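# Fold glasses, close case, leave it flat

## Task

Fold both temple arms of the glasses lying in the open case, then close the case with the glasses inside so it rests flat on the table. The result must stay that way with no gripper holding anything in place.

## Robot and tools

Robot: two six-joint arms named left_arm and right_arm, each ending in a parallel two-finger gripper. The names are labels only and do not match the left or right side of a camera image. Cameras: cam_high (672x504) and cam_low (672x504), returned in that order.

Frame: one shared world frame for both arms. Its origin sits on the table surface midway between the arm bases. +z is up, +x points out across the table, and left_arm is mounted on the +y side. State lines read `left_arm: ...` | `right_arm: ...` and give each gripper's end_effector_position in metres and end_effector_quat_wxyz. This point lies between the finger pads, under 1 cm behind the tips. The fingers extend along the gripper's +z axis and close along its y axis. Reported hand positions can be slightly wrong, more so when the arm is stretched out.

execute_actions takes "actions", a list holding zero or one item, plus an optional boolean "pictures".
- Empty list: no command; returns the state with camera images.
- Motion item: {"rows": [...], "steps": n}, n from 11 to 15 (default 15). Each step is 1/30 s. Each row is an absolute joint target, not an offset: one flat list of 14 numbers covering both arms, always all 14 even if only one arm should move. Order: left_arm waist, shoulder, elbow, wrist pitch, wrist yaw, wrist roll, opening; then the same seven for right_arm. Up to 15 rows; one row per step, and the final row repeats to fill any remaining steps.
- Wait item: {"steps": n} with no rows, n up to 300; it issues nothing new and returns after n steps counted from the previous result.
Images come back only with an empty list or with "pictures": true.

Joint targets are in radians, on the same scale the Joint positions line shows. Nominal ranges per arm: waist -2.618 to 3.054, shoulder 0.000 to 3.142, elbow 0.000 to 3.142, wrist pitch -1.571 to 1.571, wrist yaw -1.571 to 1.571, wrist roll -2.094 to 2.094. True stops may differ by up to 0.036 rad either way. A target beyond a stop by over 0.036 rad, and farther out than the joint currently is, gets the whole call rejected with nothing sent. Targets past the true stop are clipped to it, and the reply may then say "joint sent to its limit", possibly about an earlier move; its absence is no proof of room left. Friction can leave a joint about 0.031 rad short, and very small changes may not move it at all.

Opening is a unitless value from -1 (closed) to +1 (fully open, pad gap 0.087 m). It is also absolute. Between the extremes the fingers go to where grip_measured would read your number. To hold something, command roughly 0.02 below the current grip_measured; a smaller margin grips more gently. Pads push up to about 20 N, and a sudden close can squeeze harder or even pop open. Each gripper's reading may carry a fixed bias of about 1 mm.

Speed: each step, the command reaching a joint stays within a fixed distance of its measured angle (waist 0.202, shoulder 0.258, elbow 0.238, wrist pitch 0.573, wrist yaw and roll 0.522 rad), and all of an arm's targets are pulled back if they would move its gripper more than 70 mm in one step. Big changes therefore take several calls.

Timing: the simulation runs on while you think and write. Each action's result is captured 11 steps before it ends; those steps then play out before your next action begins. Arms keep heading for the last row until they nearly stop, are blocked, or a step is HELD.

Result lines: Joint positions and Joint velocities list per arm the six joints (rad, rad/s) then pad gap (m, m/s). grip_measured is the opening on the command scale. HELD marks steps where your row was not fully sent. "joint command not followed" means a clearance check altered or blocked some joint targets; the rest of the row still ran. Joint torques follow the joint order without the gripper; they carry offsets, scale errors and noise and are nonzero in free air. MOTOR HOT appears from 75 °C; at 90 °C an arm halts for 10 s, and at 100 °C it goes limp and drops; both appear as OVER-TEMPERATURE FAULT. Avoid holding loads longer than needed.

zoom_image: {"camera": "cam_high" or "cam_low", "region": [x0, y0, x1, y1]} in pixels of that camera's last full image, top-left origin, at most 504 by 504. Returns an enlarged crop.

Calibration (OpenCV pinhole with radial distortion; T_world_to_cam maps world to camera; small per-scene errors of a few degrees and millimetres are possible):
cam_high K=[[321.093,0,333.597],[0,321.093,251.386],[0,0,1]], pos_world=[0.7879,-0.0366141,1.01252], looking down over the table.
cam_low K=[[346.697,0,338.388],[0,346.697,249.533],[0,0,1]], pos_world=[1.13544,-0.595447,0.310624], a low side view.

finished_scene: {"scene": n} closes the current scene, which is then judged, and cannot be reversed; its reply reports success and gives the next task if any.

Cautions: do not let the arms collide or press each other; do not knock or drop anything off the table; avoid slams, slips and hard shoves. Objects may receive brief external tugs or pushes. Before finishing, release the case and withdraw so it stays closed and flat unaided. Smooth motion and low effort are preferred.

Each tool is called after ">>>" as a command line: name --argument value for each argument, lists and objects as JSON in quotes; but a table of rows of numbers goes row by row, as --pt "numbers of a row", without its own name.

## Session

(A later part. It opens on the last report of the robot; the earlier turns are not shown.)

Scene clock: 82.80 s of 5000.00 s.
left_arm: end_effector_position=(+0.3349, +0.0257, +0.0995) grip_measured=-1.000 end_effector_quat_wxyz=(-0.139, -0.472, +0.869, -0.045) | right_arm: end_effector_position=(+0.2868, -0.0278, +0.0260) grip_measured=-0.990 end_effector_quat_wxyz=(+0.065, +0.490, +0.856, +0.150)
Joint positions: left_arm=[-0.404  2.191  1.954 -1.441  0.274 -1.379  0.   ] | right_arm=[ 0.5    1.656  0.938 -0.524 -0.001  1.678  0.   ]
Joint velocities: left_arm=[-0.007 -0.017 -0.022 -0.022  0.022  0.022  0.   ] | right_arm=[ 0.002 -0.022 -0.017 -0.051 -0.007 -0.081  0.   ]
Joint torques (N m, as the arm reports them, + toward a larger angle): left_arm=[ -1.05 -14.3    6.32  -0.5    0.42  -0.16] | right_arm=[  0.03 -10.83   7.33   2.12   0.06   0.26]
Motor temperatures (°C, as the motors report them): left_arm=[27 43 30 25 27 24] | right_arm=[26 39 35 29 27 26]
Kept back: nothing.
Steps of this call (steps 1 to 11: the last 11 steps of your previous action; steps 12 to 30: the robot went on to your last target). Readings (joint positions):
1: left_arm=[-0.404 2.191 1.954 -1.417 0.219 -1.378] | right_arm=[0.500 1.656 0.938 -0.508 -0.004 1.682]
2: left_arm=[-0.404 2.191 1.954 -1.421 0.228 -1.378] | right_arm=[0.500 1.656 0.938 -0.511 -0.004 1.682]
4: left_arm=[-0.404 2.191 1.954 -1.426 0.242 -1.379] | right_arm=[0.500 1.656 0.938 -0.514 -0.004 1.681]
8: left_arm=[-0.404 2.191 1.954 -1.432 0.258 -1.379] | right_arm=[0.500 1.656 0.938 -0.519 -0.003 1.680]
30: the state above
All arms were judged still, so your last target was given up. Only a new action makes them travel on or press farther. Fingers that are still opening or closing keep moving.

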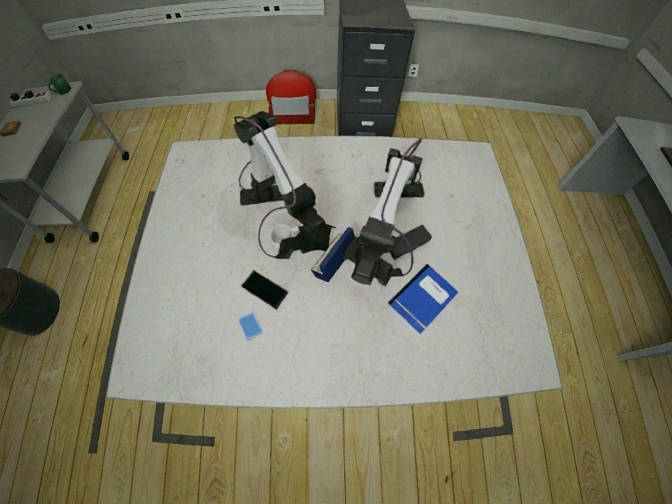

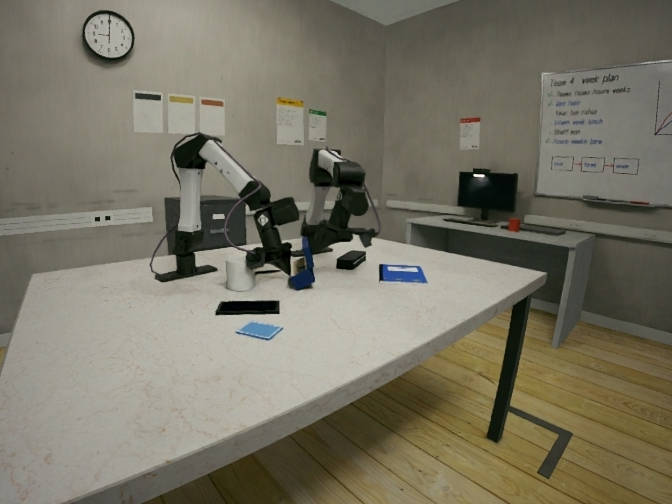

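>>> execute_actions --actions '[{"rows":[[-0.44,2.2,1.9,-1.5,0.42,-1.38,-1,0.5,1.62,0.95,-0.38,0,1.7,-1]]}]'

>>> execute_actions --actions '[{"steps":30}]' --pictures true

>>> zoom_image --camera "cam_low" --region '[240,220,380,310]'

Scene clock: 83.40 s of 5000.00 s.
left_arm: end_effector_position=(+0.3284, +0.0171, +0.1026) grip_measured=-1.000 end_effector_quat_wxyz=(-0.168, -0.472, +0.863, -0.059) | right_arm: end_effector_position=(+0.2859, -0.0287, +0.0255) grip_measured=-0.990 end_effector_quat_wxyz=(+0.065, +0.489, +0.857, +0.148)
Joint positions: left_arm=[-0.406  2.191  1.941 -1.443  0.338 -1.379  0.   ] | right_arm=[ 0.5    1.656  0.938 -0.529  0.     1.677  0.   ]
Joint velocities: left_arm=[-0.022 -0.002 -0.081 -0.037  0.374  0.022  0.   ] | right_arm=[-0.017  0.002 -0.007  0.007  0.022  0.022 -0.   ]
Joint torques (N m, as the arm reports them, + toward a larger angle): left_arm=[ -2.27 -11.9    3.35  -0.48   0.27  -0.17] | right_arm=[  0.14 -10.91   7.45   2.13   0.05   0.25]
Motor temperatures (°C, as the motors report them): left_arm=[27 43 30 25 27 24] | right_arm=[26 39 35 29 27 26]
Steps of this call (steps 1 to 14: nothing new was sent; steps 15 to 18: the first 4 steps of this action). Readings (joint positions):
15: left_arm=[-0.404 2.191 1.951 -1.441 0.288 -1.379] | right_arm=[0.500 1.656 0.938 -0.525 -0.000 1.678]
16: left_arm=[-0.404 2.191 1.947 -1.442 0.307 -1.379] | right_arm=[0.500 1.656 0.938 -0.527 -0.000 1.677]
18: the state above

Scene clock: 84.40 s of 5000.00 s.
left_arm: end_effector_position=(+0.3188, +0.0053, +0.1096) grip_measured=-1.000 end_effector_quat_wxyz=(-0.201, -0.467, +0.858, -0.074) | right_arm: end_effector_position=(+0.2868, -0.0282, +0.0258) grip_measured=-0.990 end_effector_quat_wxyz=(+0.066, +0.489, +0.857, +0.149)
Joint positions: left_arm=[-0.416  2.191  1.937 -1.457  0.41  -1.379  0.   ] | right_arm=[ 0.5    1.656  0.938 -0.525  0.001  1.677  0.   ]
Joint velocities: left_arm=[-0.002  0.007  0.007 -0.007 -0.037 -0.022  0.   ] | right_arm=[-0.017 -0.007  0.022  0.022 -0.007  0.066  0.001]
Joint torques (N m, as the arm reports them, + toward a larger angle): left_arm=[ -1.56 -11.87   3.2   -0.39   0.19  -0.15] | right_arm=[  0.1  -10.88   7.41   2.12   0.06   0.24]
Motor temperatures (°C, as the motors report them): left_arm=[27 43 30 25 27 24] | right_arm=[26 39 35 29 27 26]
Kept back: nothing.
Steps of this call (steps 1 to 11: the last 11 steps of your previous action; steps 12 to 30: the robot went on to your last target). Readings (joint positions):
1: left_arm=[-0.407 2.191 1.939 -1.444 0.351 -1.379] | right_arm=[0.500 1.656 0.938 -0.529 0.000 1.677]
2: left_arm=[-0.408 2.191 1.938 -1.446 0.363 -1.379] | right_arm=[0.500 1.656 0.938 -0.529 0.000 1.677]
4: left_arm=[-0.412 2.191 1.937 -1.452 0.384 -1.379] | right_arm=[0.500 1.656 0.938 -0.526 0.001 1.677]
8: left_arm=[-0.416 2.191 1.937 -1.457 0.407 -1.379] | right_arm=[0.500 1.656 0.938 -0.525 0.001 1.677]
30: the state above
All arms were judged still, so your last target was given up. Only a new action makes them travel on or press farther. Fingers that are still opening or closing keep moving.

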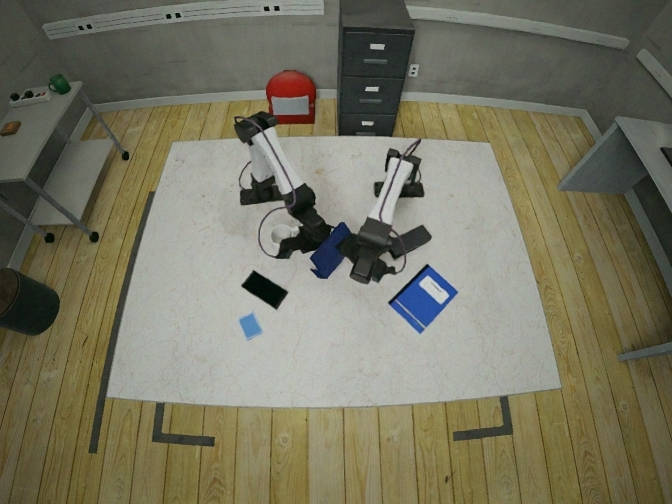

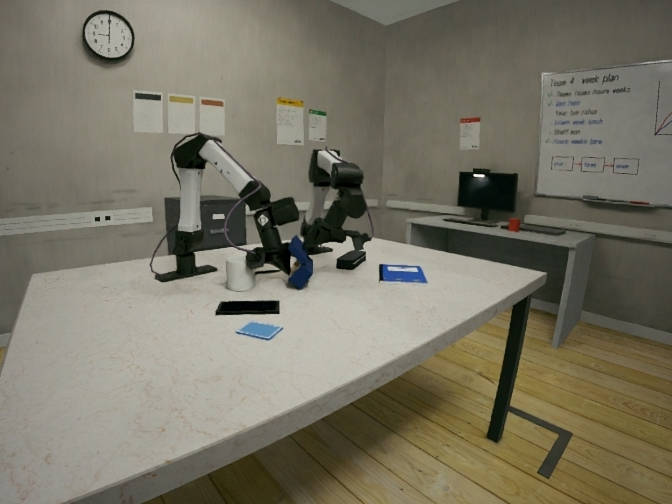

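Region (240, 220, 380, 310) of cam_low's 672x504 image, scaled by 3.600, with more detail than that image has; it fills the top 324 rows of this view, and the rest is white.

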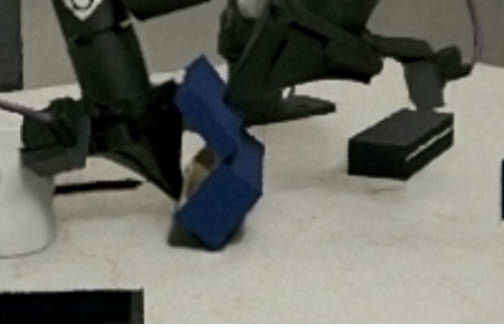

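>>> execute_actions --actions '[{"rows":[[-0.40,2.3,1.94,-1.4,0.45,-1.38,-1,0.5,1.62,0.95,-0.38,0,1.7,-1]]}]'

>>> execute_actions --actions '[{"steps":30}]' --pictures true

>>> zoom_image --camera "cam_low" --region '[240,220,380,310]'

Scene clock: 84.93 s of 5000.00 s.
left_arm: end_effector_position=(+0.3260, +0.0023, +0.1032) grip_measured=-1.000 end_effector_quat_wxyz=(-0.225, -0.476, +0.846, -0.089) | right_arm: end_effector_position=(+0.2879, -0.0289, +0.0257) grip_measured=-0.990 end_effector_quat_wxyz=(+0.070, +0.490, +0.856, +0.149)
Joint positions: left_arm=[-0.396  2.226  1.943 -1.44   0.466 -1.379  0.   ] | right_arm=[ 0.5    1.656  0.938 -0.523  0.008  1.677  0.   ]
Joint velocities: left_arm=[ 0.217  0.139  0.002 -0.051  0.491 -0.007  0.   ] | right_arm=[ 0.007 -0.012  0.007  0.051 -0.051  0.022 -0.001]
Joint torques (N m, as the arm reports them, + toward a larger angle): left_arm=[-1.33 -7.68  6.39  0.61 -0.82 -0.15] | right_arm=[  0.05 -11.06   7.28   2.03  -0.01   0.24]
Motor temperatures (°C, as the motors report them): left_arm=[27 43 30 25 27 24] | right_arm=[26 39 35 30 27 26]
Steps of this call (steps 1 to 12: nothing new was sent; steps 13 to 16: the first 4 steps of this action). Readings (joint positions):
13: left_arm=[-0.414 2.197 1.938 -1.453 0.415 -1.379] | right_arm=[0.500 1.656 0.938 -0.525 0.001 1.677]
14: left_arm=[-0.409 2.207 1.942 -1.443 0.427 -1.379] | right_arm=[0.500 1.656 0.938 -0.525 0.003 1.678]
16: the state above

Scene clock: 85.93 s of 5000.00 s.
left_arm: end_effector_position=(+0.3309, +0.0008, +0.1029) grip_measured=-1.000 end_effector_quat_wxyz=(-0.235, -0.480, +0.839, -0.103) | right_arm: end_effector_position=(+0.2908, -0.0268, +0.0270) grip_measured=-0.990 end_effector_quat_wxyz=(+0.073, +0.489, +0.855, +0.156)
Joint positions: left_arm=[-0.383  2.236  1.943 -1.425  0.5   -1.379  0.   ] | right_arm=[ 0.5    1.656  0.938 -0.508  0.008  1.677  0.   ]
Joint velocities: left_arm=[ 0.002  0.002 -0.017  0.051  0.037  0.095  0.   ] | right_arm=[ 0.032  0.012  0.012 -0.037 -0.081  0.007 -0.   ]
Joint torques (N m, as the arm reports them, + toward a larger angle): left_arm=[-1.12 -7.86  6.33  0.35 -0.34 -0.15] | right_arm=[  0.04 -10.95   7.39   1.99  -0.04   0.24]
Motor temperatures (°C, as the motors report them): left_arm=[27 42 30 25 27 24] | right_arm=[26 40 35 30 27 26]
Kept back: nothing.
Steps of this call (steps 1 to 11: the last 11 steps of your previous action; steps 12 to 30: the robot went on to your last target). Readings (joint positions):
1: left_arm=[-0.389 2.230 1.943 -1.441 0.478 -1.379] | right_arm=[0.500 1.656 0.938 -0.521 0.008 1.677]
2: left_arm=[-0.385 2.233 1.943 -1.440 0.486 -1.379] | right_arm=[0.500 1.656 0.938 -0.517 0.008 1.677]
4: left_arm=[-0.383 2.236 1.943 -1.439 0.494 -1.379] | right_arm=[0.500 1.656 0.938 -0.513 0.008 1.677]
8: left_arm=[-0.383 2.236 1.943 -1.434 0.499 -1.379] | right_arm=[0.500 1.656 0.938 -0.512 0.008 1.677]
30: the state above
All arms were judged still, so your last target was given up. Only a new action makes them travel on or press farther. Fingers that are still opening or closing keep moving.

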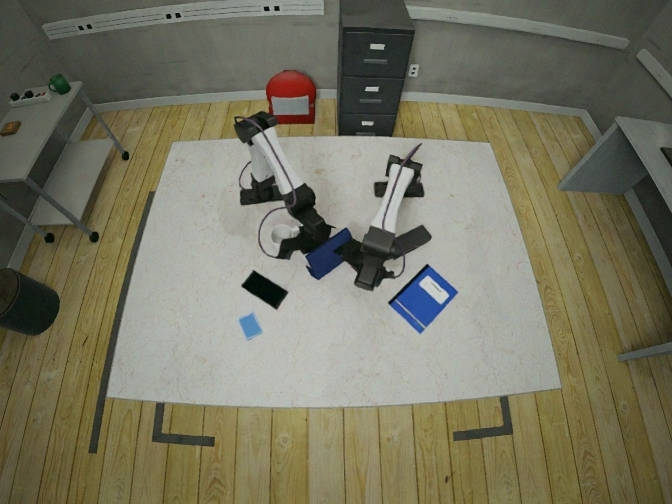

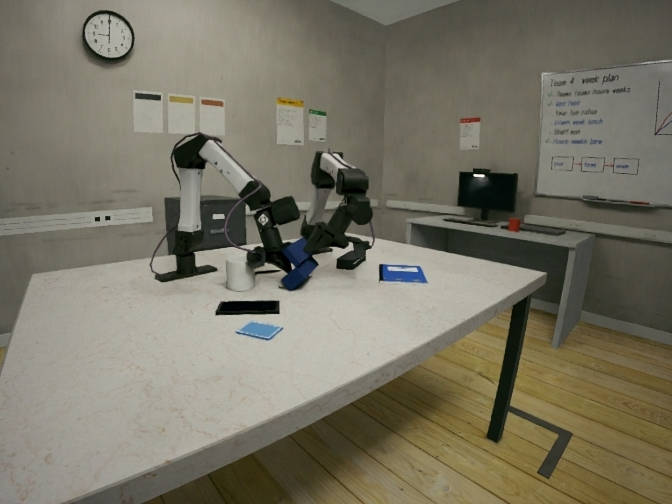

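Region (240, 220, 380, 310) of cam_low's 672x504 image, scaled by 3.600, with more detail than that image has; it fills the top 324 rows of this view, and the rest is white.

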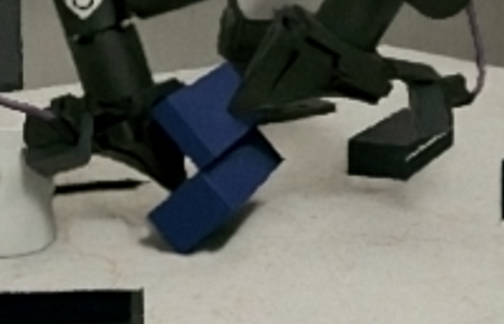

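Camera hits the black box, case nearly tipping. Back off.

>>> execute_actions --actions '[{"rows":[[-0.36,2.17,1.97,-1.4,0.3,-1.38,-1,0.5,1.62,0.95,-0.42,0,1.7,-1]]}]'

>>> execute_actions --actions '[{"rows":[[-0.3,2.17,2.0,-1.4,0.1,-1.38,-1,0.5,1.62,0.95,-0.45,0,1.7,-1]]}]'

>>> execute_actions --actions '[{"steps":30}]' --pictures true

>>> zoom_image --camera "cam_low" --region '[240,220,380,310]'

>>> zoom_image --camera "cam_high" --region '[260,200,420,310]'

Scene clock: 86.67 s of 5000.00 s.
left_arm: end_effector_position=(+0.3429, +0.0164, +0.1073) grip_measured=-1.000 end_effector_quat_wxyz=(-0.181, -0.484, +0.851, -0.096) | right_arm: end_effector_position=(+0.2940, -0.0241, +0.0295) grip_measured=-0.990 end_effector_quat_wxyz=(+0.075, +0.491, +0.852, +0.165)
Joint positions: left_arm=[-0.369  2.198  1.95  -1.409  0.404 -1.38   0.   ] | right_arm=[ 0.5    1.653  0.938 -0.492  0.007  1.683  0.   ]
Joint velocities: left_arm=[ 0.12  -0.247  0.032 -0.007 -0.769 -0.022  0.   ] | right_arm=[ 0.002 -0.11  -0.007  0.256  0.007 -0.022 -0.001]
Joint torques (N m, as the arm reports them, + toward a larger angle): left_arm=[  0.21 -13.8    8.2    0.18   0.13  -0.15] | right_arm=[  0.12 -10.45   7.43   1.11   0.01   0.08]
Motor temperatures (°C, as the motors report them): left_arm=[27 42 30 25 27 24] | right_arm=[26 40 35 30 27 26]
Steps of this call (steps 1 to 18: nothing new was sent; steps 19 to 22: the first 4 steps of this action). Readings (joint positions):
19: left_arm=[-0.380 2.230 1.945 -1.423 0.488 -1.379] | right_arm=[0.500 1.656 0.938 -0.508 0.008 1.678]
20: left_arm=[-0.377 2.220 1.947 -1.415 0.461 -1.380] | right_arm=[0.500 1.656 0.938 -0.508 0.008 1.678]
22: the state above

Scene clock: 87.17 s of 5000.00 s.
left_arm: end_effector_position=(+0.3709, +0.0602, +0.0983) grip_measured=-1.000 end_effector_quat_wxyz=(-0.086, -0.506, +0.857, -0.052) | right_arm: end_effector_position=(+0.3003, -0.0191, +0.0353) grip_measured=-0.990 end_effector_quat_wxyz=(+0.081, +0.492, +0.847, +0.183)
Joint positions: left_arm=[-0.323  2.186  1.972 -1.394  0.198 -1.38   0.   ] | right_arm=[ 0.5    1.645  0.938 -0.461  0.005  1.69   0.   ]
Joint velocities: left_arm=[ 0.374  0.017  0.09  -0.066 -0.74   0.022  0.   ] | right_arm=[-0.007  0.017  0.002 -0.007  0.007  0.066 -0.001]
Joint torques (N m, as the arm reports them, + toward a larger angle): left_arm=[  0.19 -14.11   8.6    0.23   0.03  -0.16] | right_arm=[  0.1  -10.09   7.57   1.09   0.     0.08]
Motor temperatures (°C, as the motors report them): left_arm=[27 42 30 25 27 24] | right_arm=[26 40 35 30 27 26]
Steps of this call (steps 1 to 11: the last 11 steps of your previous action; steps 12 to 15: the first 4 steps of this action). Readings (joint positions):
12: left_arm=[-0.353 2.186 1.958 -1.394 0.289 -1.380] | right_arm=[0.500 1.645 0.938 -0.464 0.005 1.687]
13: left_arm=[-0.346 2.186 1.963 -1.394 0.254 -1.380] | right_arm=[0.500 1.645 0.938 -0.463 0.005 1.688]
15: the state above

Scene clock: 88.17 s of 5000.00 s.
left_arm: end_effector_position=(+0.3809, +0.0843, +0.0931) grip_measured=-1.000 end_effector_quat_wxyz=(-0.052, -0.518, +0.853, -0.024) | right_arm: end_effector_position=(+0.3007, -0.0188, +0.0355) grip_measured=-0.990 end_effector_quat_wxyz=(+0.081, +0.493, +0.847, +0.184)
Joint positions: left_arm=[-0.295  2.186  1.975 -1.394  0.11  -1.38   0.   ] | right_arm=[ 0.5    1.645  0.938 -0.459  0.005  1.693  0.   ]
Joint velocities: left_arm=[ 0.012 -0.012  0.002  0.051 -0.051 -0.007  0.   ] | right_arm=[-0.012 -0.007 -0.007 -0.022 -0.037 -0.037 -0.001]
Joint torques (N m, as the arm reports them, + toward a larger angle): left_arm=[ -0.22 -14.04   8.97   0.23  -0.14  -0.14] | right_arm=[  0.12 -10.11   7.54   1.07   0.01   0.07]
Motor temperatures (°C, as the motors report them): left_arm=[27 42 30 25 27 24] | right_arm=[26 40 35 30 27 26]
Kept back: nothing.
Steps of this call (steps 1 to 11: the last 11 steps of your previous action; steps 12 to 30: the robot went on to your last target). Readings (joint positions):
1: left_arm=[-0.311 2.186 1.975 -1.394 0.179 -1.380] | right_arm=[0.500 1.645 0.938 -0.461 0.005 1.691]
2: left_arm=[-0.303 2.186 1.975 -1.394 0.163 -1.380] | right_arm=[0.500 1.645 0.938 -0.460 0.005 1.691]
4: left_arm=[-0.295 2.186 1.975 -1.394 0.140 -1.380] | right_arm=[0.500 1.645 0.938 -0.460 0.005 1.692]
8: left_arm=[-0.295 2.186 1.975 -1.394 0.122 -1.380] | right_arm=[0.500 1.645 0.938 -0.460 0.005 1.693]
30: the state above
All arms were judged still, so your last target was given up. Only a new action makes them travel on or press farther. Fingers that are still opening or closing keep moving.

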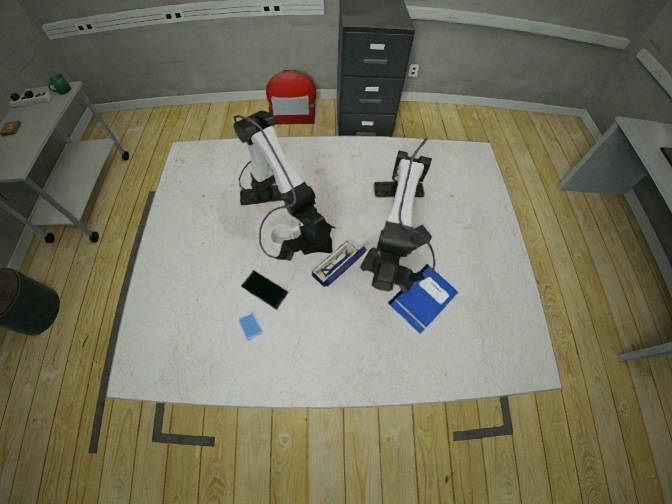

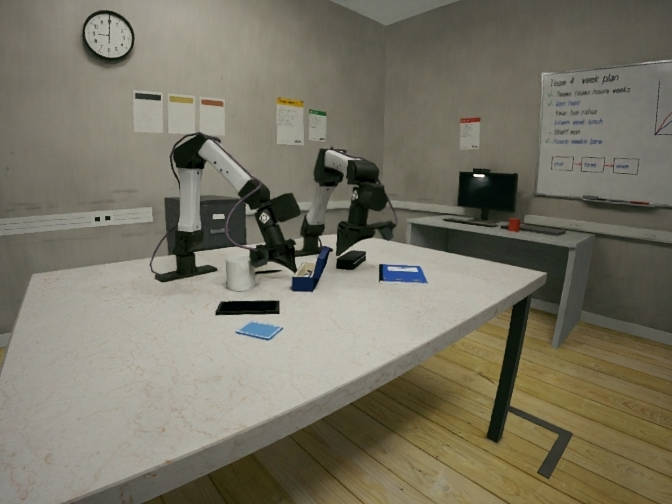

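Region (240, 220, 380, 310) of cam_low's 672x504 image, scaled by 3.600, with more detail than that image has; it fills the top 324 rows of this view, and the rest is white.

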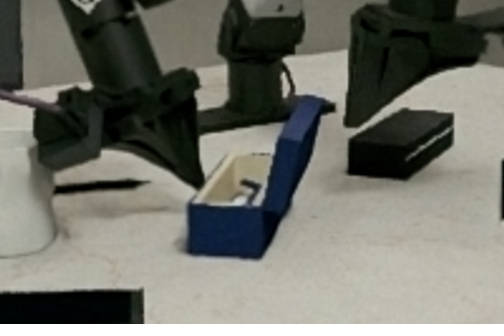

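Region (260, 200, 420, 310) of cam_high's 672x504 image, scaled by 3.150, with more detail than that image has; it fills the top 346 rows of this view, and the rest is white.

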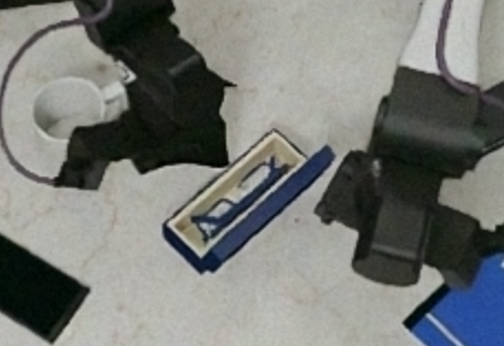

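>>> execute_actions --actions '[{"rows":[[-0.3,2.29,2.23,-1.49,0,-1.38,-1,0.5,1.6,0.95,-0.47,0,1.7,-1]]}]'

>>> execute_actions --actions '[{"rows":[[-0.4,2.29,2.23,-1.49,0,-1.38,-1,0.5,1.6,0.95,-0.47,0,1.7,-1]]}]'

>>> execute_actions --actions '[{"steps":30}]' --pictures true

>>> zoom_image --camera "cam_low" --region '[240,220,380,310]'

Scene clock: 89.43 s of 5000.00 s.
left_arm: end_effector_position=(+0.4140, +0.0847, +0.1053) grip_measured=-1.000 end_effector_quat_wxyz=(-0.008, -0.518, +0.855, -0.030) | right_arm: end_effector_position=(+0.3013, -0.0184, +0.0419) grip_measured=-0.990 end_effector_quat_wxyz=(+0.084, +0.492, +0.845, +0.191)
Joint positions: left_arm=[-0.295  2.272  2.18  -1.446  0.052 -1.38   0.   ] | right_arm=[ 0.5    1.626  0.938 -0.462  0.005  1.693  0.   ]
Joint velocities: left_arm=[-0.007  0.129  0.603  0.007 -0.33  -0.037  0.   ] | right_arm=[-0.012 -0.154 -0.012 -0.066  0.007 -0.022 -0.001]
Joint torques (N m, as the arm reports them, + toward a larger angle): left_arm=[ -0.26 -12.92   7.85  -0.05  -0.13  -0.14] | right_arm=[ 0.06 -9.19  7.57  0.95 -0.01  0.09]
Motor temperatures (°C, as the motors report them): left_arm=[27 43 30 25 27 24] | right_arm=[26 40 35 30 27 26]
Steps of this call (steps 1 to 34: nothing new was sent; steps 35 to 38: the first 4 steps of this action). Readings (joint positions):
35: left_arm=[-0.295 2.207 2.023 -1.429 0.095 -1.380] | right_arm=[0.500 1.643 0.938 -0.460 0.005 1.693]
36: left_arm=[-0.295 2.240 2.096 -1.448 0.078 -1.380] | right_arm=[0.500 1.638 0.938 -0.462 0.005 1.693]
38: the state above

Scene clock: 89.93 s of 5000.00 s.
left_arm: end_effector_position=(+0.4030, +0.0669, +0.1088) grip_measured=-1.000 end_effector_quat_wxyz=(+0.008, -0.490, +0.872, -0.011) | right_arm: end_effector_position=(+0.3017, -0.0181, +0.0447) grip_measured=-0.990 end_effector_quat_wxyz=(+0.086, +0.492, +0.844, +0.194)
Joint positions: left_arm=[-0.361  2.274  2.207 -1.476  0.003 -1.38   0.   ] | right_arm=[ 0.5    1.618  0.938 -0.462  0.005  1.693  0.   ]
Joint velocities: left_arm=[-0.681 -0.007  0.007  0.007 -0.007 -0.037  0.   ] | right_arm=[ 0.022  0.012 -0.017  0.066 -0.007 -0.037  0.   ]
Joint torques (N m, as the arm reports them, + toward a larger angle): left_arm=[  0.26 -12.29   8.74   0.26  -0.12  -0.15] | right_arm=[-0.04 -9.3   7.63  0.96  0.01  0.08]
Motor temperatures (°C, as the motors report them): left_arm=[27 43 30 25 27 24] | right_arm=[26 40 35 30 27 26]
Steps of this call (steps 1 to 11: the last 11 steps of your previous action; steps 12 to 15: the first 4 steps of this action). Readings (joint positions):
12: left_arm=[-0.304 2.274 2.207 -1.475 0.008 -1.380] | right_arm=[0.500 1.618 0.938 -0.462 0.005 1.693]
13: left_arm=[-0.317 2.274 2.207 -1.476 0.003 -1.380] | right_arm=[0.500 1.618 0.938 -0.462 0.005 1.693]
15: the state above

Scene clock: 90.93 s of 5000.00 s.
left_arm: end_effector_position=(+0.3934, +0.0493, +0.1088) grip_measured=-1.000 end_effector_quat_wxyz=(+0.007, -0.470, +0.883, -0.011) | right_arm: end_effector_position=(+0.3017, -0.0181, +0.0447) grip_measured=-0.990 end_effector_quat_wxyz=(+0.086, +0.492, +0.844, +0.194)
Joint positions: left_arm=[-0.407  2.274  2.207 -1.478  0.003 -1.38   0.   ] | right_arm=[ 0.5    1.618  0.938 -0.462  0.005  1.693  0.   ]
Joint velocities: left_arm=[ 0.002 -0.007 -0.002 -0.051 -0.022 -0.007  0.   ] | right_arm=[-0.027 -0.002  0.007 -0.007 -0.066  0.022 -0.   ]
Joint torques (N m, as the arm reports them, + toward a larger angle): left_arm=[  0.62 -12.2    8.76   0.28  -0.13  -0.14] | right_arm=[ 0.13 -9.29  7.62  0.97  0.02  0.07]
Motor temperatures (°C, as the motors report them): left_arm=[27 43 31 25 27 24] | right_arm=[26 40 35 30 27 26]
Kept back: nothing.
Steps of this call (steps 1 to 11: the last 11 steps of your previous action; steps 12 to 30: the robot went on to your last target). Readings (joint positions):
1: left_arm=[-0.382 2.274 2.207 -1.476 0.003 -1.380] | right_arm=[0.500 1.618 0.938 -0.462 0.005 1.693]
2: left_arm=[-0.399 2.274 2.207 -1.476 0.003 -1.380] | right_arm=[0.500 1.618 0.938 -0.462 0.005 1.693]
4: left_arm=[-0.416 2.274 2.207 -1.476 0.003 -1.380] | right_arm=[0.500 1.618 0.938 -0.462 0.005 1.693]
8: left_arm=[-0.411 2.274 2.207 -1.477 0.003 -1.380] | right_arm=[0.500 1.618 0.938 -0.462 0.005 1.693]
30: the state above
All arms were judged still, so your last target was given up. Only a new action makes them travel on or press farther. Fingers that are still opening or closing keep moving.

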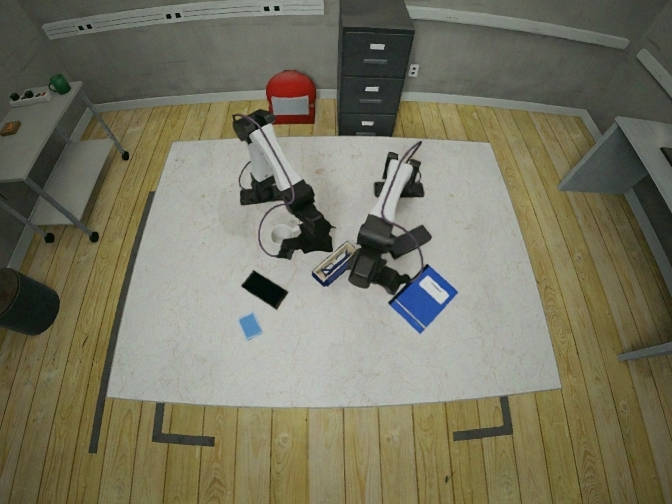

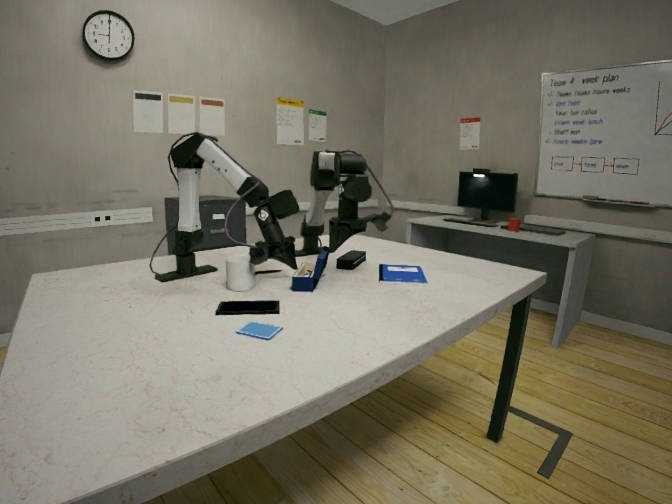

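Region (240, 220, 380, 310) of cam_low's 672x504 image, scaled by 3.600, with more detail than that image has; it fills the top 324 rows of this view, and the rest is white.

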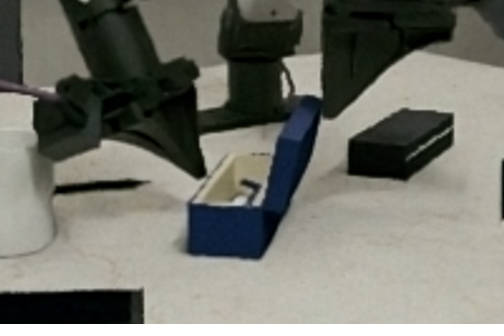

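Slightly too high; lower then sweep.

>>> execute_actions --actions '[{"rows":[[-0.4,2.33,2.2,-1.45,0,-1.38,-1,0.5,1.6,0.95,-0.47,0,1.7,-1]]}]'

>>> execute_actions --actions '[{"rows":[[-0.47,2.33,2.2,-1.5,0.05,-1.38,-1,0.5,1.6,0.95,-0.44,0,1.7,-1]]}]'

>>> execute_actions --actions '[{"rows":[[-0.52,2.34,2.2,-1.56,0.15,-1.38,-1,0.5,1.6,0.95,-0.4,0,1.7,-1]]}]'

>>> execute_actions --actions '[{"steps":30}]' --pictures true

>>> zoom_image --camera "cam_low" --region '[240,220,380,310]'

Scene clock: 91.53 s of 5000.00 s.
left_arm: end_effector_position=(+0.3950, +0.0486, +0.0989) grip_measured=-1.000 end_effector_quat_wxyz=(+0.002, -0.470, +0.883, -0.005) | right_arm: end_effector_position=(+0.3017, -0.0181, +0.0447) grip_measured=-0.990 end_effector_quat_wxyz=(+0.086, +0.492, +0.844, +0.194)
Joint positions: left_arm=[-0.407  2.298  2.207 -1.47   0.003 -1.38   0.   ] | right_arm=[ 0.5    1.618  0.938 -0.462  0.005  1.693  0.   ]
Joint velocities: left_arm=[-0.007  0.276 -0.012  0.051  0.066 -0.037  0.   ] | right_arm=[-0.002  0.012  0.002 -0.007 -0.051  0.022  0.   ]
Joint torques (N m, as the arm reports them, + toward a larger angle): left_arm=[  0.53 -12.28   6.14   0.54  -0.13  -0.14] | right_arm=[ 0.09 -9.34  7.62  0.96  0.02  0.06]
Motor temperatures (°C, as the motors report them): left_arm=[27 43 31 25 27 24] | right_arm=[26 40 36 30 27 26]
Steps of this call (steps 1 to 14: nothing new was sent; steps 15 to 18: the first 4 steps of this action). Readings (joint positions):
15: left_arm=[-0.407 2.277 2.207 -1.477 0.003 -1.380] | right_arm=[0.500 1.618 0.938 -0.462 0.005 1.693]
16: left_arm=[-0.407 2.282 2.207 -1.474 0.003 -1.380] | right_arm=[0.500 1.618 0.938 -0.462 0.005 1.693]
18: the state above

Scene clock: 92.03 s of 5000.00 s.
left_arm: end_effector_position=(+0.3858, +0.0345, +0.0880) grip_measured=-1.000 end_effector_quat_wxyz=(-0.011, -0.455, +0.890, +0.004) | right_arm: end_effector_position=(+0.3018, -0.0176, +0.0449) grip_measured=-0.990 end_effector_quat_wxyz=(+0.086, +0.491, +0.844, +0.196)
Joint positions: left_arm=[-0.441  2.325  2.207 -1.473  0.013 -1.38   0.   ] | right_arm=[ 0.5    1.618  0.938 -0.46   0.003  1.693  0.   ]
Joint velocities: left_arm=[-0.3   -0.002 -0.002  0.037 -0.037 -0.066  0.   ] | right_arm=[ 0.002  0.012 -0.012 -0.183 -0.081 -0.007 -0.001]
Joint torques (N m, as the arm reports them, + toward a larger angle): left_arm=[ -0.6  -13.36   6.07  -0.01   0.24  -0.16] | right_arm=[ 0.17 -9.26  7.75  1.46  0.12  0.06]
Motor temperatures (°C, as the motors report them): left_arm=[27 43 31 25 27 24] | right_arm=[26 41 36 30 27 26]
Steps of this call (steps 1 to 11: the last 11 steps of your previous action; steps 12 to 15: the first 4 steps of this action). Readings (joint positions):
12: left_arm=[-0.411 2.325 2.207 -1.466 0.005 -1.380] | right_arm=[0.500 1.618 0.938 -0.461 0.005 1.693]
13: left_arm=[-0.419 2.325 2.207 -1.470 0.009 -1.380] | right_arm=[0.500 1.618 0.938 -0.459 0.005 1.693]
15: the state above

Scene clock: 92.53 s of 5000.00 s.
left_arm: end_effector_position=(+0.3691, +0.0150, +0.0905) grip_measured=-1.000 end_effector_quat_wxyz=(-0.036, -0.438, +0.898, -0.002) | right_arm: end_effector_position=(+0.2995, -0.0169, +0.0447) grip_measured=-0.990 end_effector_quat_wxyz=(+0.079, +0.491, +0.846, +0.195)
Joint positions: left_arm=[-0.479  2.325  2.207 -1.492  0.06  -1.38   0.   ] | right_arm=[ 0.5    1.618  0.938 -0.466 -0.008  1.693  0.   ]
Joint velocities: left_arm=[-0.212 -0.002 -0.002 -0.125  0.374  0.051  0.   ] | right_arm=[-0.002  0.007 -0.022  0.007 -0.095 -0.037 -0.   ]
Joint torques (N m, as the arm reports them, + toward a larger angle): left_arm=[ -1.85 -12.54   6.06  -0.22   0.27  -0.15] | right_arm=[ 0.07 -9.3   7.61  1.54  0.18  0.09]
Motor temperatures (°C, as the motors report them): left_arm=[27 43 31 25 27 24] | right_arm=[26 41 36 30 27 26]
Steps of this call (steps 1 to 11: the last 11 steps of your previous action; steps 12 to 15: the first 4 steps of this action). Readings (joint positions):
12: left_arm=[-0.461 2.325 2.207 -1.477 0.025 -1.380] | right_arm=[0.500 1.618 0.938 -0.466 -0.003 1.693]
13: left_arm=[-0.465 2.325 2.207 -1.483 0.038 -1.380] | right_arm=[0.500 1.618 0.938 -0.466 -0.004 1.693]
15: the state above

Scene clock: 93.53 s of 5000.00 s.
left_arm: end_effector_position=(+0.3417, -0.0036, +0.0960) grip_measured=-1.000 end_effector_quat_wxyz=(-0.083, -0.422, +0.903, -0.002) | right_arm: end_effector_position=(+0.3080, -0.0105, +0.0502) grip_measured=-0.990 end_effector_quat_wxyz=(+0.088, +0.488, +0.841, +0.217)
Joint positions: left_arm=[-0.517  2.326  2.207 -1.547  0.137 -1.38   0.   ] | right_arm=[ 0.5    1.618  0.938 -0.418 -0.008  1.693  0.   ]
Joint velocities: left_arm=[-0.007 -0.007 -0.012 -0.066  0.022 -0.066  0.   ] | right_arm=[-0.007  0.002 -0.012 -0.051  0.037  0.007 -0.001]
Joint torques (N m, as the arm reports them, + toward a larger angle): left_arm=[ -0.13 -12.51   5.91   0.03   0.08  -0.16] | right_arm=[ 0.15 -9.31  7.74  1.26  0.15  0.07]
Motor temperatures (°C, as the motors report them): left_arm=[27 43 31 25 27 24] | right_arm=[26 41 36 30 27 26]
Kept back: nothing.
Steps of this call (steps 1 to 11: the last 11 steps of your previous action; steps 12 to 30: the robot went on to your last target). Readings (joint positions):
1: left_arm=[-0.486 2.325 2.207 -1.499 0.073 -1.380] | right_arm=[0.500 1.618 0.938 -0.466 -0.008 1.693]
2: left_arm=[-0.493 2.325 2.207 -1.505 0.082 -1.380] | right_arm=[0.500 1.618 0.938 -0.464 -0.008 1.693]
4: left_arm=[-0.506 2.326 2.207 -1.515 0.098 -1.380] | right_arm=[0.500 1.618 0.938 -0.459 -0.008 1.693]
8: left_arm=[-0.517 2.326 2.207 -1.534 0.123 -1.380] | right_arm=[0.500 1.618 0.938 -0.436 -0.008 1.693]
30: the state above
All arms were judged still, so your last target was given up. Only a new action makes them travel on or press farther. Fingers that are still opening or closing keep moving.

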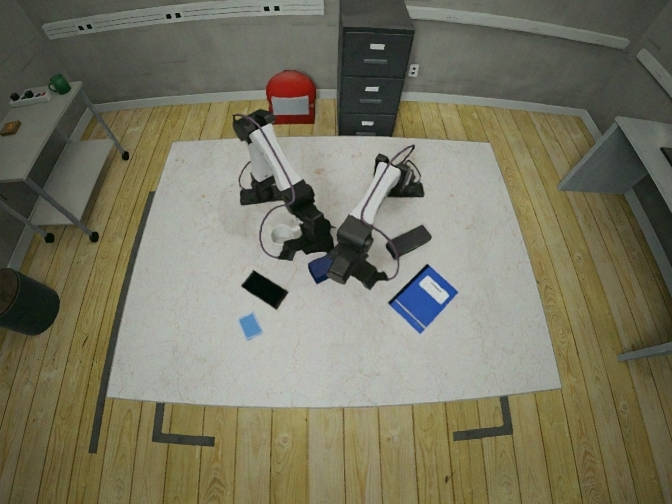

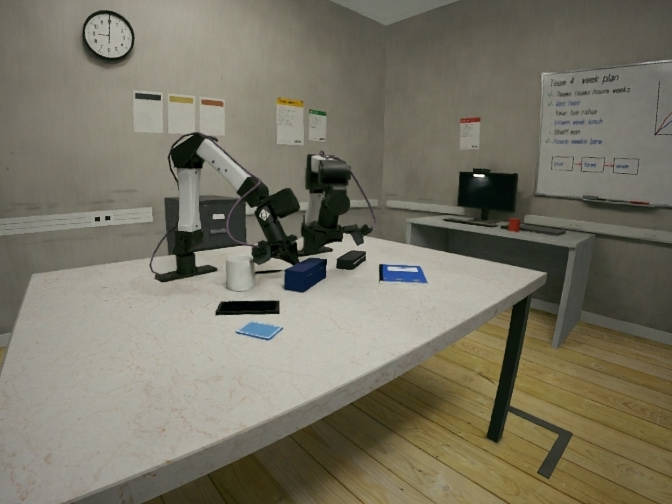

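Region (240, 220, 380, 310) of cam_low's 672x504 image, scaled by 3.600, with more detail than that image has; it fills the top 324 rows of this view, and the rest is white.

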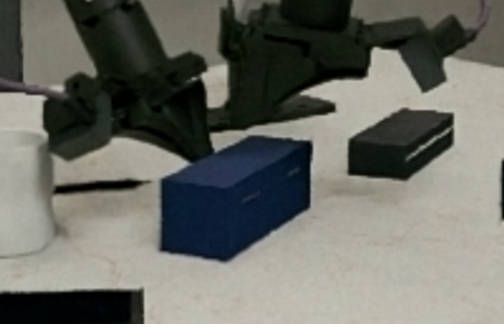

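Closed. Back the right finger off.

>>> execute_actions --actions '[{"rows":[[-0.45,2.25,2.2,-1.56,0.15,-1.38,-1,0.5,1.55,0.95,-0.55,0,1.7,-1]]}]'

>>> execute_actions --actions '[{"steps":25}]' --pictures true

>>> finished_scene --scene 2

Scene clock: 94.03 s of 5000.00 s.
left_arm: end_effector_position=(+0.3515, +0.0090, +0.1070) grip_measured=-1.000 end_effector_quat_wxyz=(-0.078, -0.440, +0.895, -0.015) | right_arm: end_effector_position=(+0.2974, -0.0184, +0.0559) grip_measured=-0.990 end_effector_quat_wxyz=(+0.082, +0.490, +0.844, +0.203)
Joint positions: left_arm=[-0.477  2.299  2.207 -1.548  0.142 -1.38   0.   ] | right_arm=[ 0.5    1.579  0.938 -0.489 -0.008  1.694  0.   ]
Joint velocities: left_arm=[ 0.413 -0.315  0.002 -0.007 -0.022 -0.022  0.   ] | right_arm=[ 0.002 -0.286  0.007 -0.359 -0.007 -0.022 -0.001]
Joint torques (N m, as the arm reports them, + toward a larger angle): left_arm=[  0.22 -15.94   5.96   0.1    0.02  -0.13] | right_arm=[ 0.17 -8.42  7.81  0.97  0.14  0.08]
Motor temperatures (°C, as the motors report them): left_arm=[27 43 31 25 27 24] | right_arm=[26 41 36 30 27 26]
Steps of this call (steps 1 to 11: nothing new was sent; steps 12 to 15: the first 4 steps of this action). Readings (joint positions):
12: left_arm=[-0.512 2.322 2.207 -1.547 0.140 -1.380] | right_arm=[0.500 1.613 0.938 -0.431 -0.008 1.693]
13: left_arm=[-0.504 2.317 2.207 -1.548 0.142 -1.380] | right_arm=[0.500 1.602 0.938 -0.455 -0.008 1.693]
15: the state above

Scene clock: 94.87 s of 5000.00 s.
left_arm: end_effector_position=(+0.3594, +0.0205, +0.1197) grip_measured=-1.000 end_effector_quat_wxyz=(-0.068, -0.453, +0.888, -0.029) | right_arm: end_effector_position=(+0.2889, -0.0247, +0.0550) grip_measured=-0.990 end_effector_quat_wxyz=(+0.075, +0.492, +0.847, +0.186)
Joint positions: left_arm=[-0.444  2.267  2.207 -1.549  0.142 -1.38   0.   ] | right_arm=[ 0.5    1.566  0.938 -0.539 -0.008  1.694  0.   ]
Joint velocities: left_arm=[-0.017 -0.002 -0.022 -0.007 -0.007 -0.051  0.   ] | right_arm=[-0.012  0.007  0.002 -0.095 -0.037 -0.022  0.001]
Joint torques (N m, as the arm reports them, + toward a larger angle): left_arm=[ -0.33 -14.67   5.97   0.15   0.03  -0.14] | right_arm=[ 0.06 -8.53  7.74  0.9   0.14  0.08]
Motor temperatures (°C, as the motors report them): left_arm=[27 43 31 25 27 24] | right_arm=[26 41 36 30 27 26]
Kept back: nothing.
Steps of this call (steps 1 to 11: the last 11 steps of your previous action; steps 12 to 25: the robot went on to your last target). Readings (joint positions):
1: left_arm=[-0.464 2.289 2.207 -1.548 0.142 -1.380] | right_arm=[0.500 1.571 0.938 -0.498 -0.008 1.694]
2: left_arm=[-0.454 2.280 2.207 -1.548 0.142 -1.380] | right_arm=[0.500 1.567 0.938 -0.506 -0.008 1.694]
4: left_arm=[-0.444 2.270 2.207 -1.549 0.142 -1.380] | right_arm=[0.500 1.566 0.938 -0.517 -0.008 1.694]
8: left_arm=[-0.444 2.267 2.207 -1.549 0.142 -1.380] | right_arm=[0.500 1.566 0.938 -0.532 -0.008 1.694]
25: the state above

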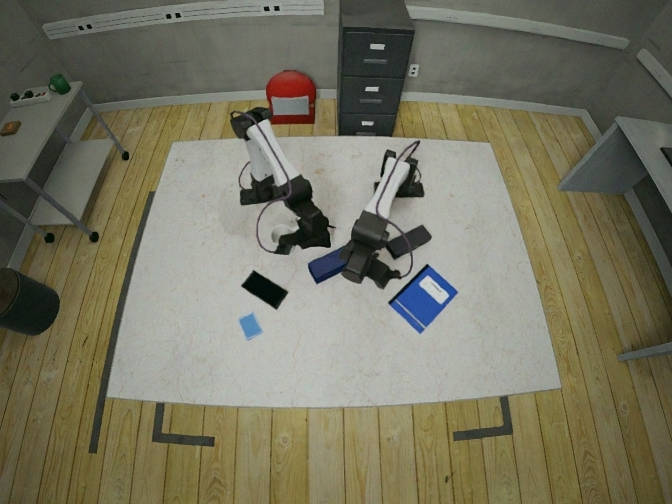

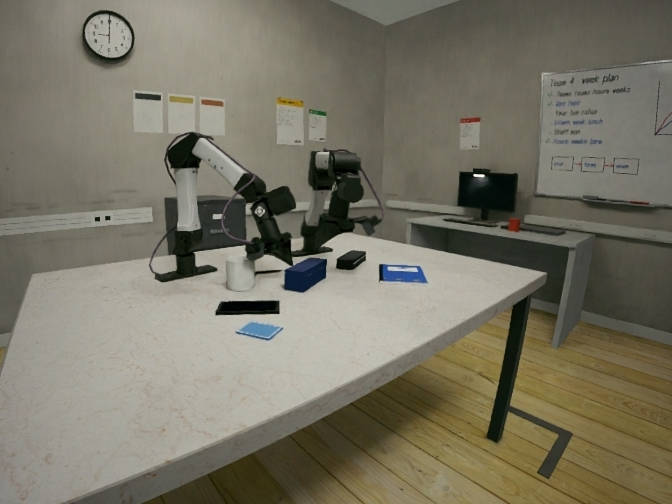

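The scene is finished: the task was done.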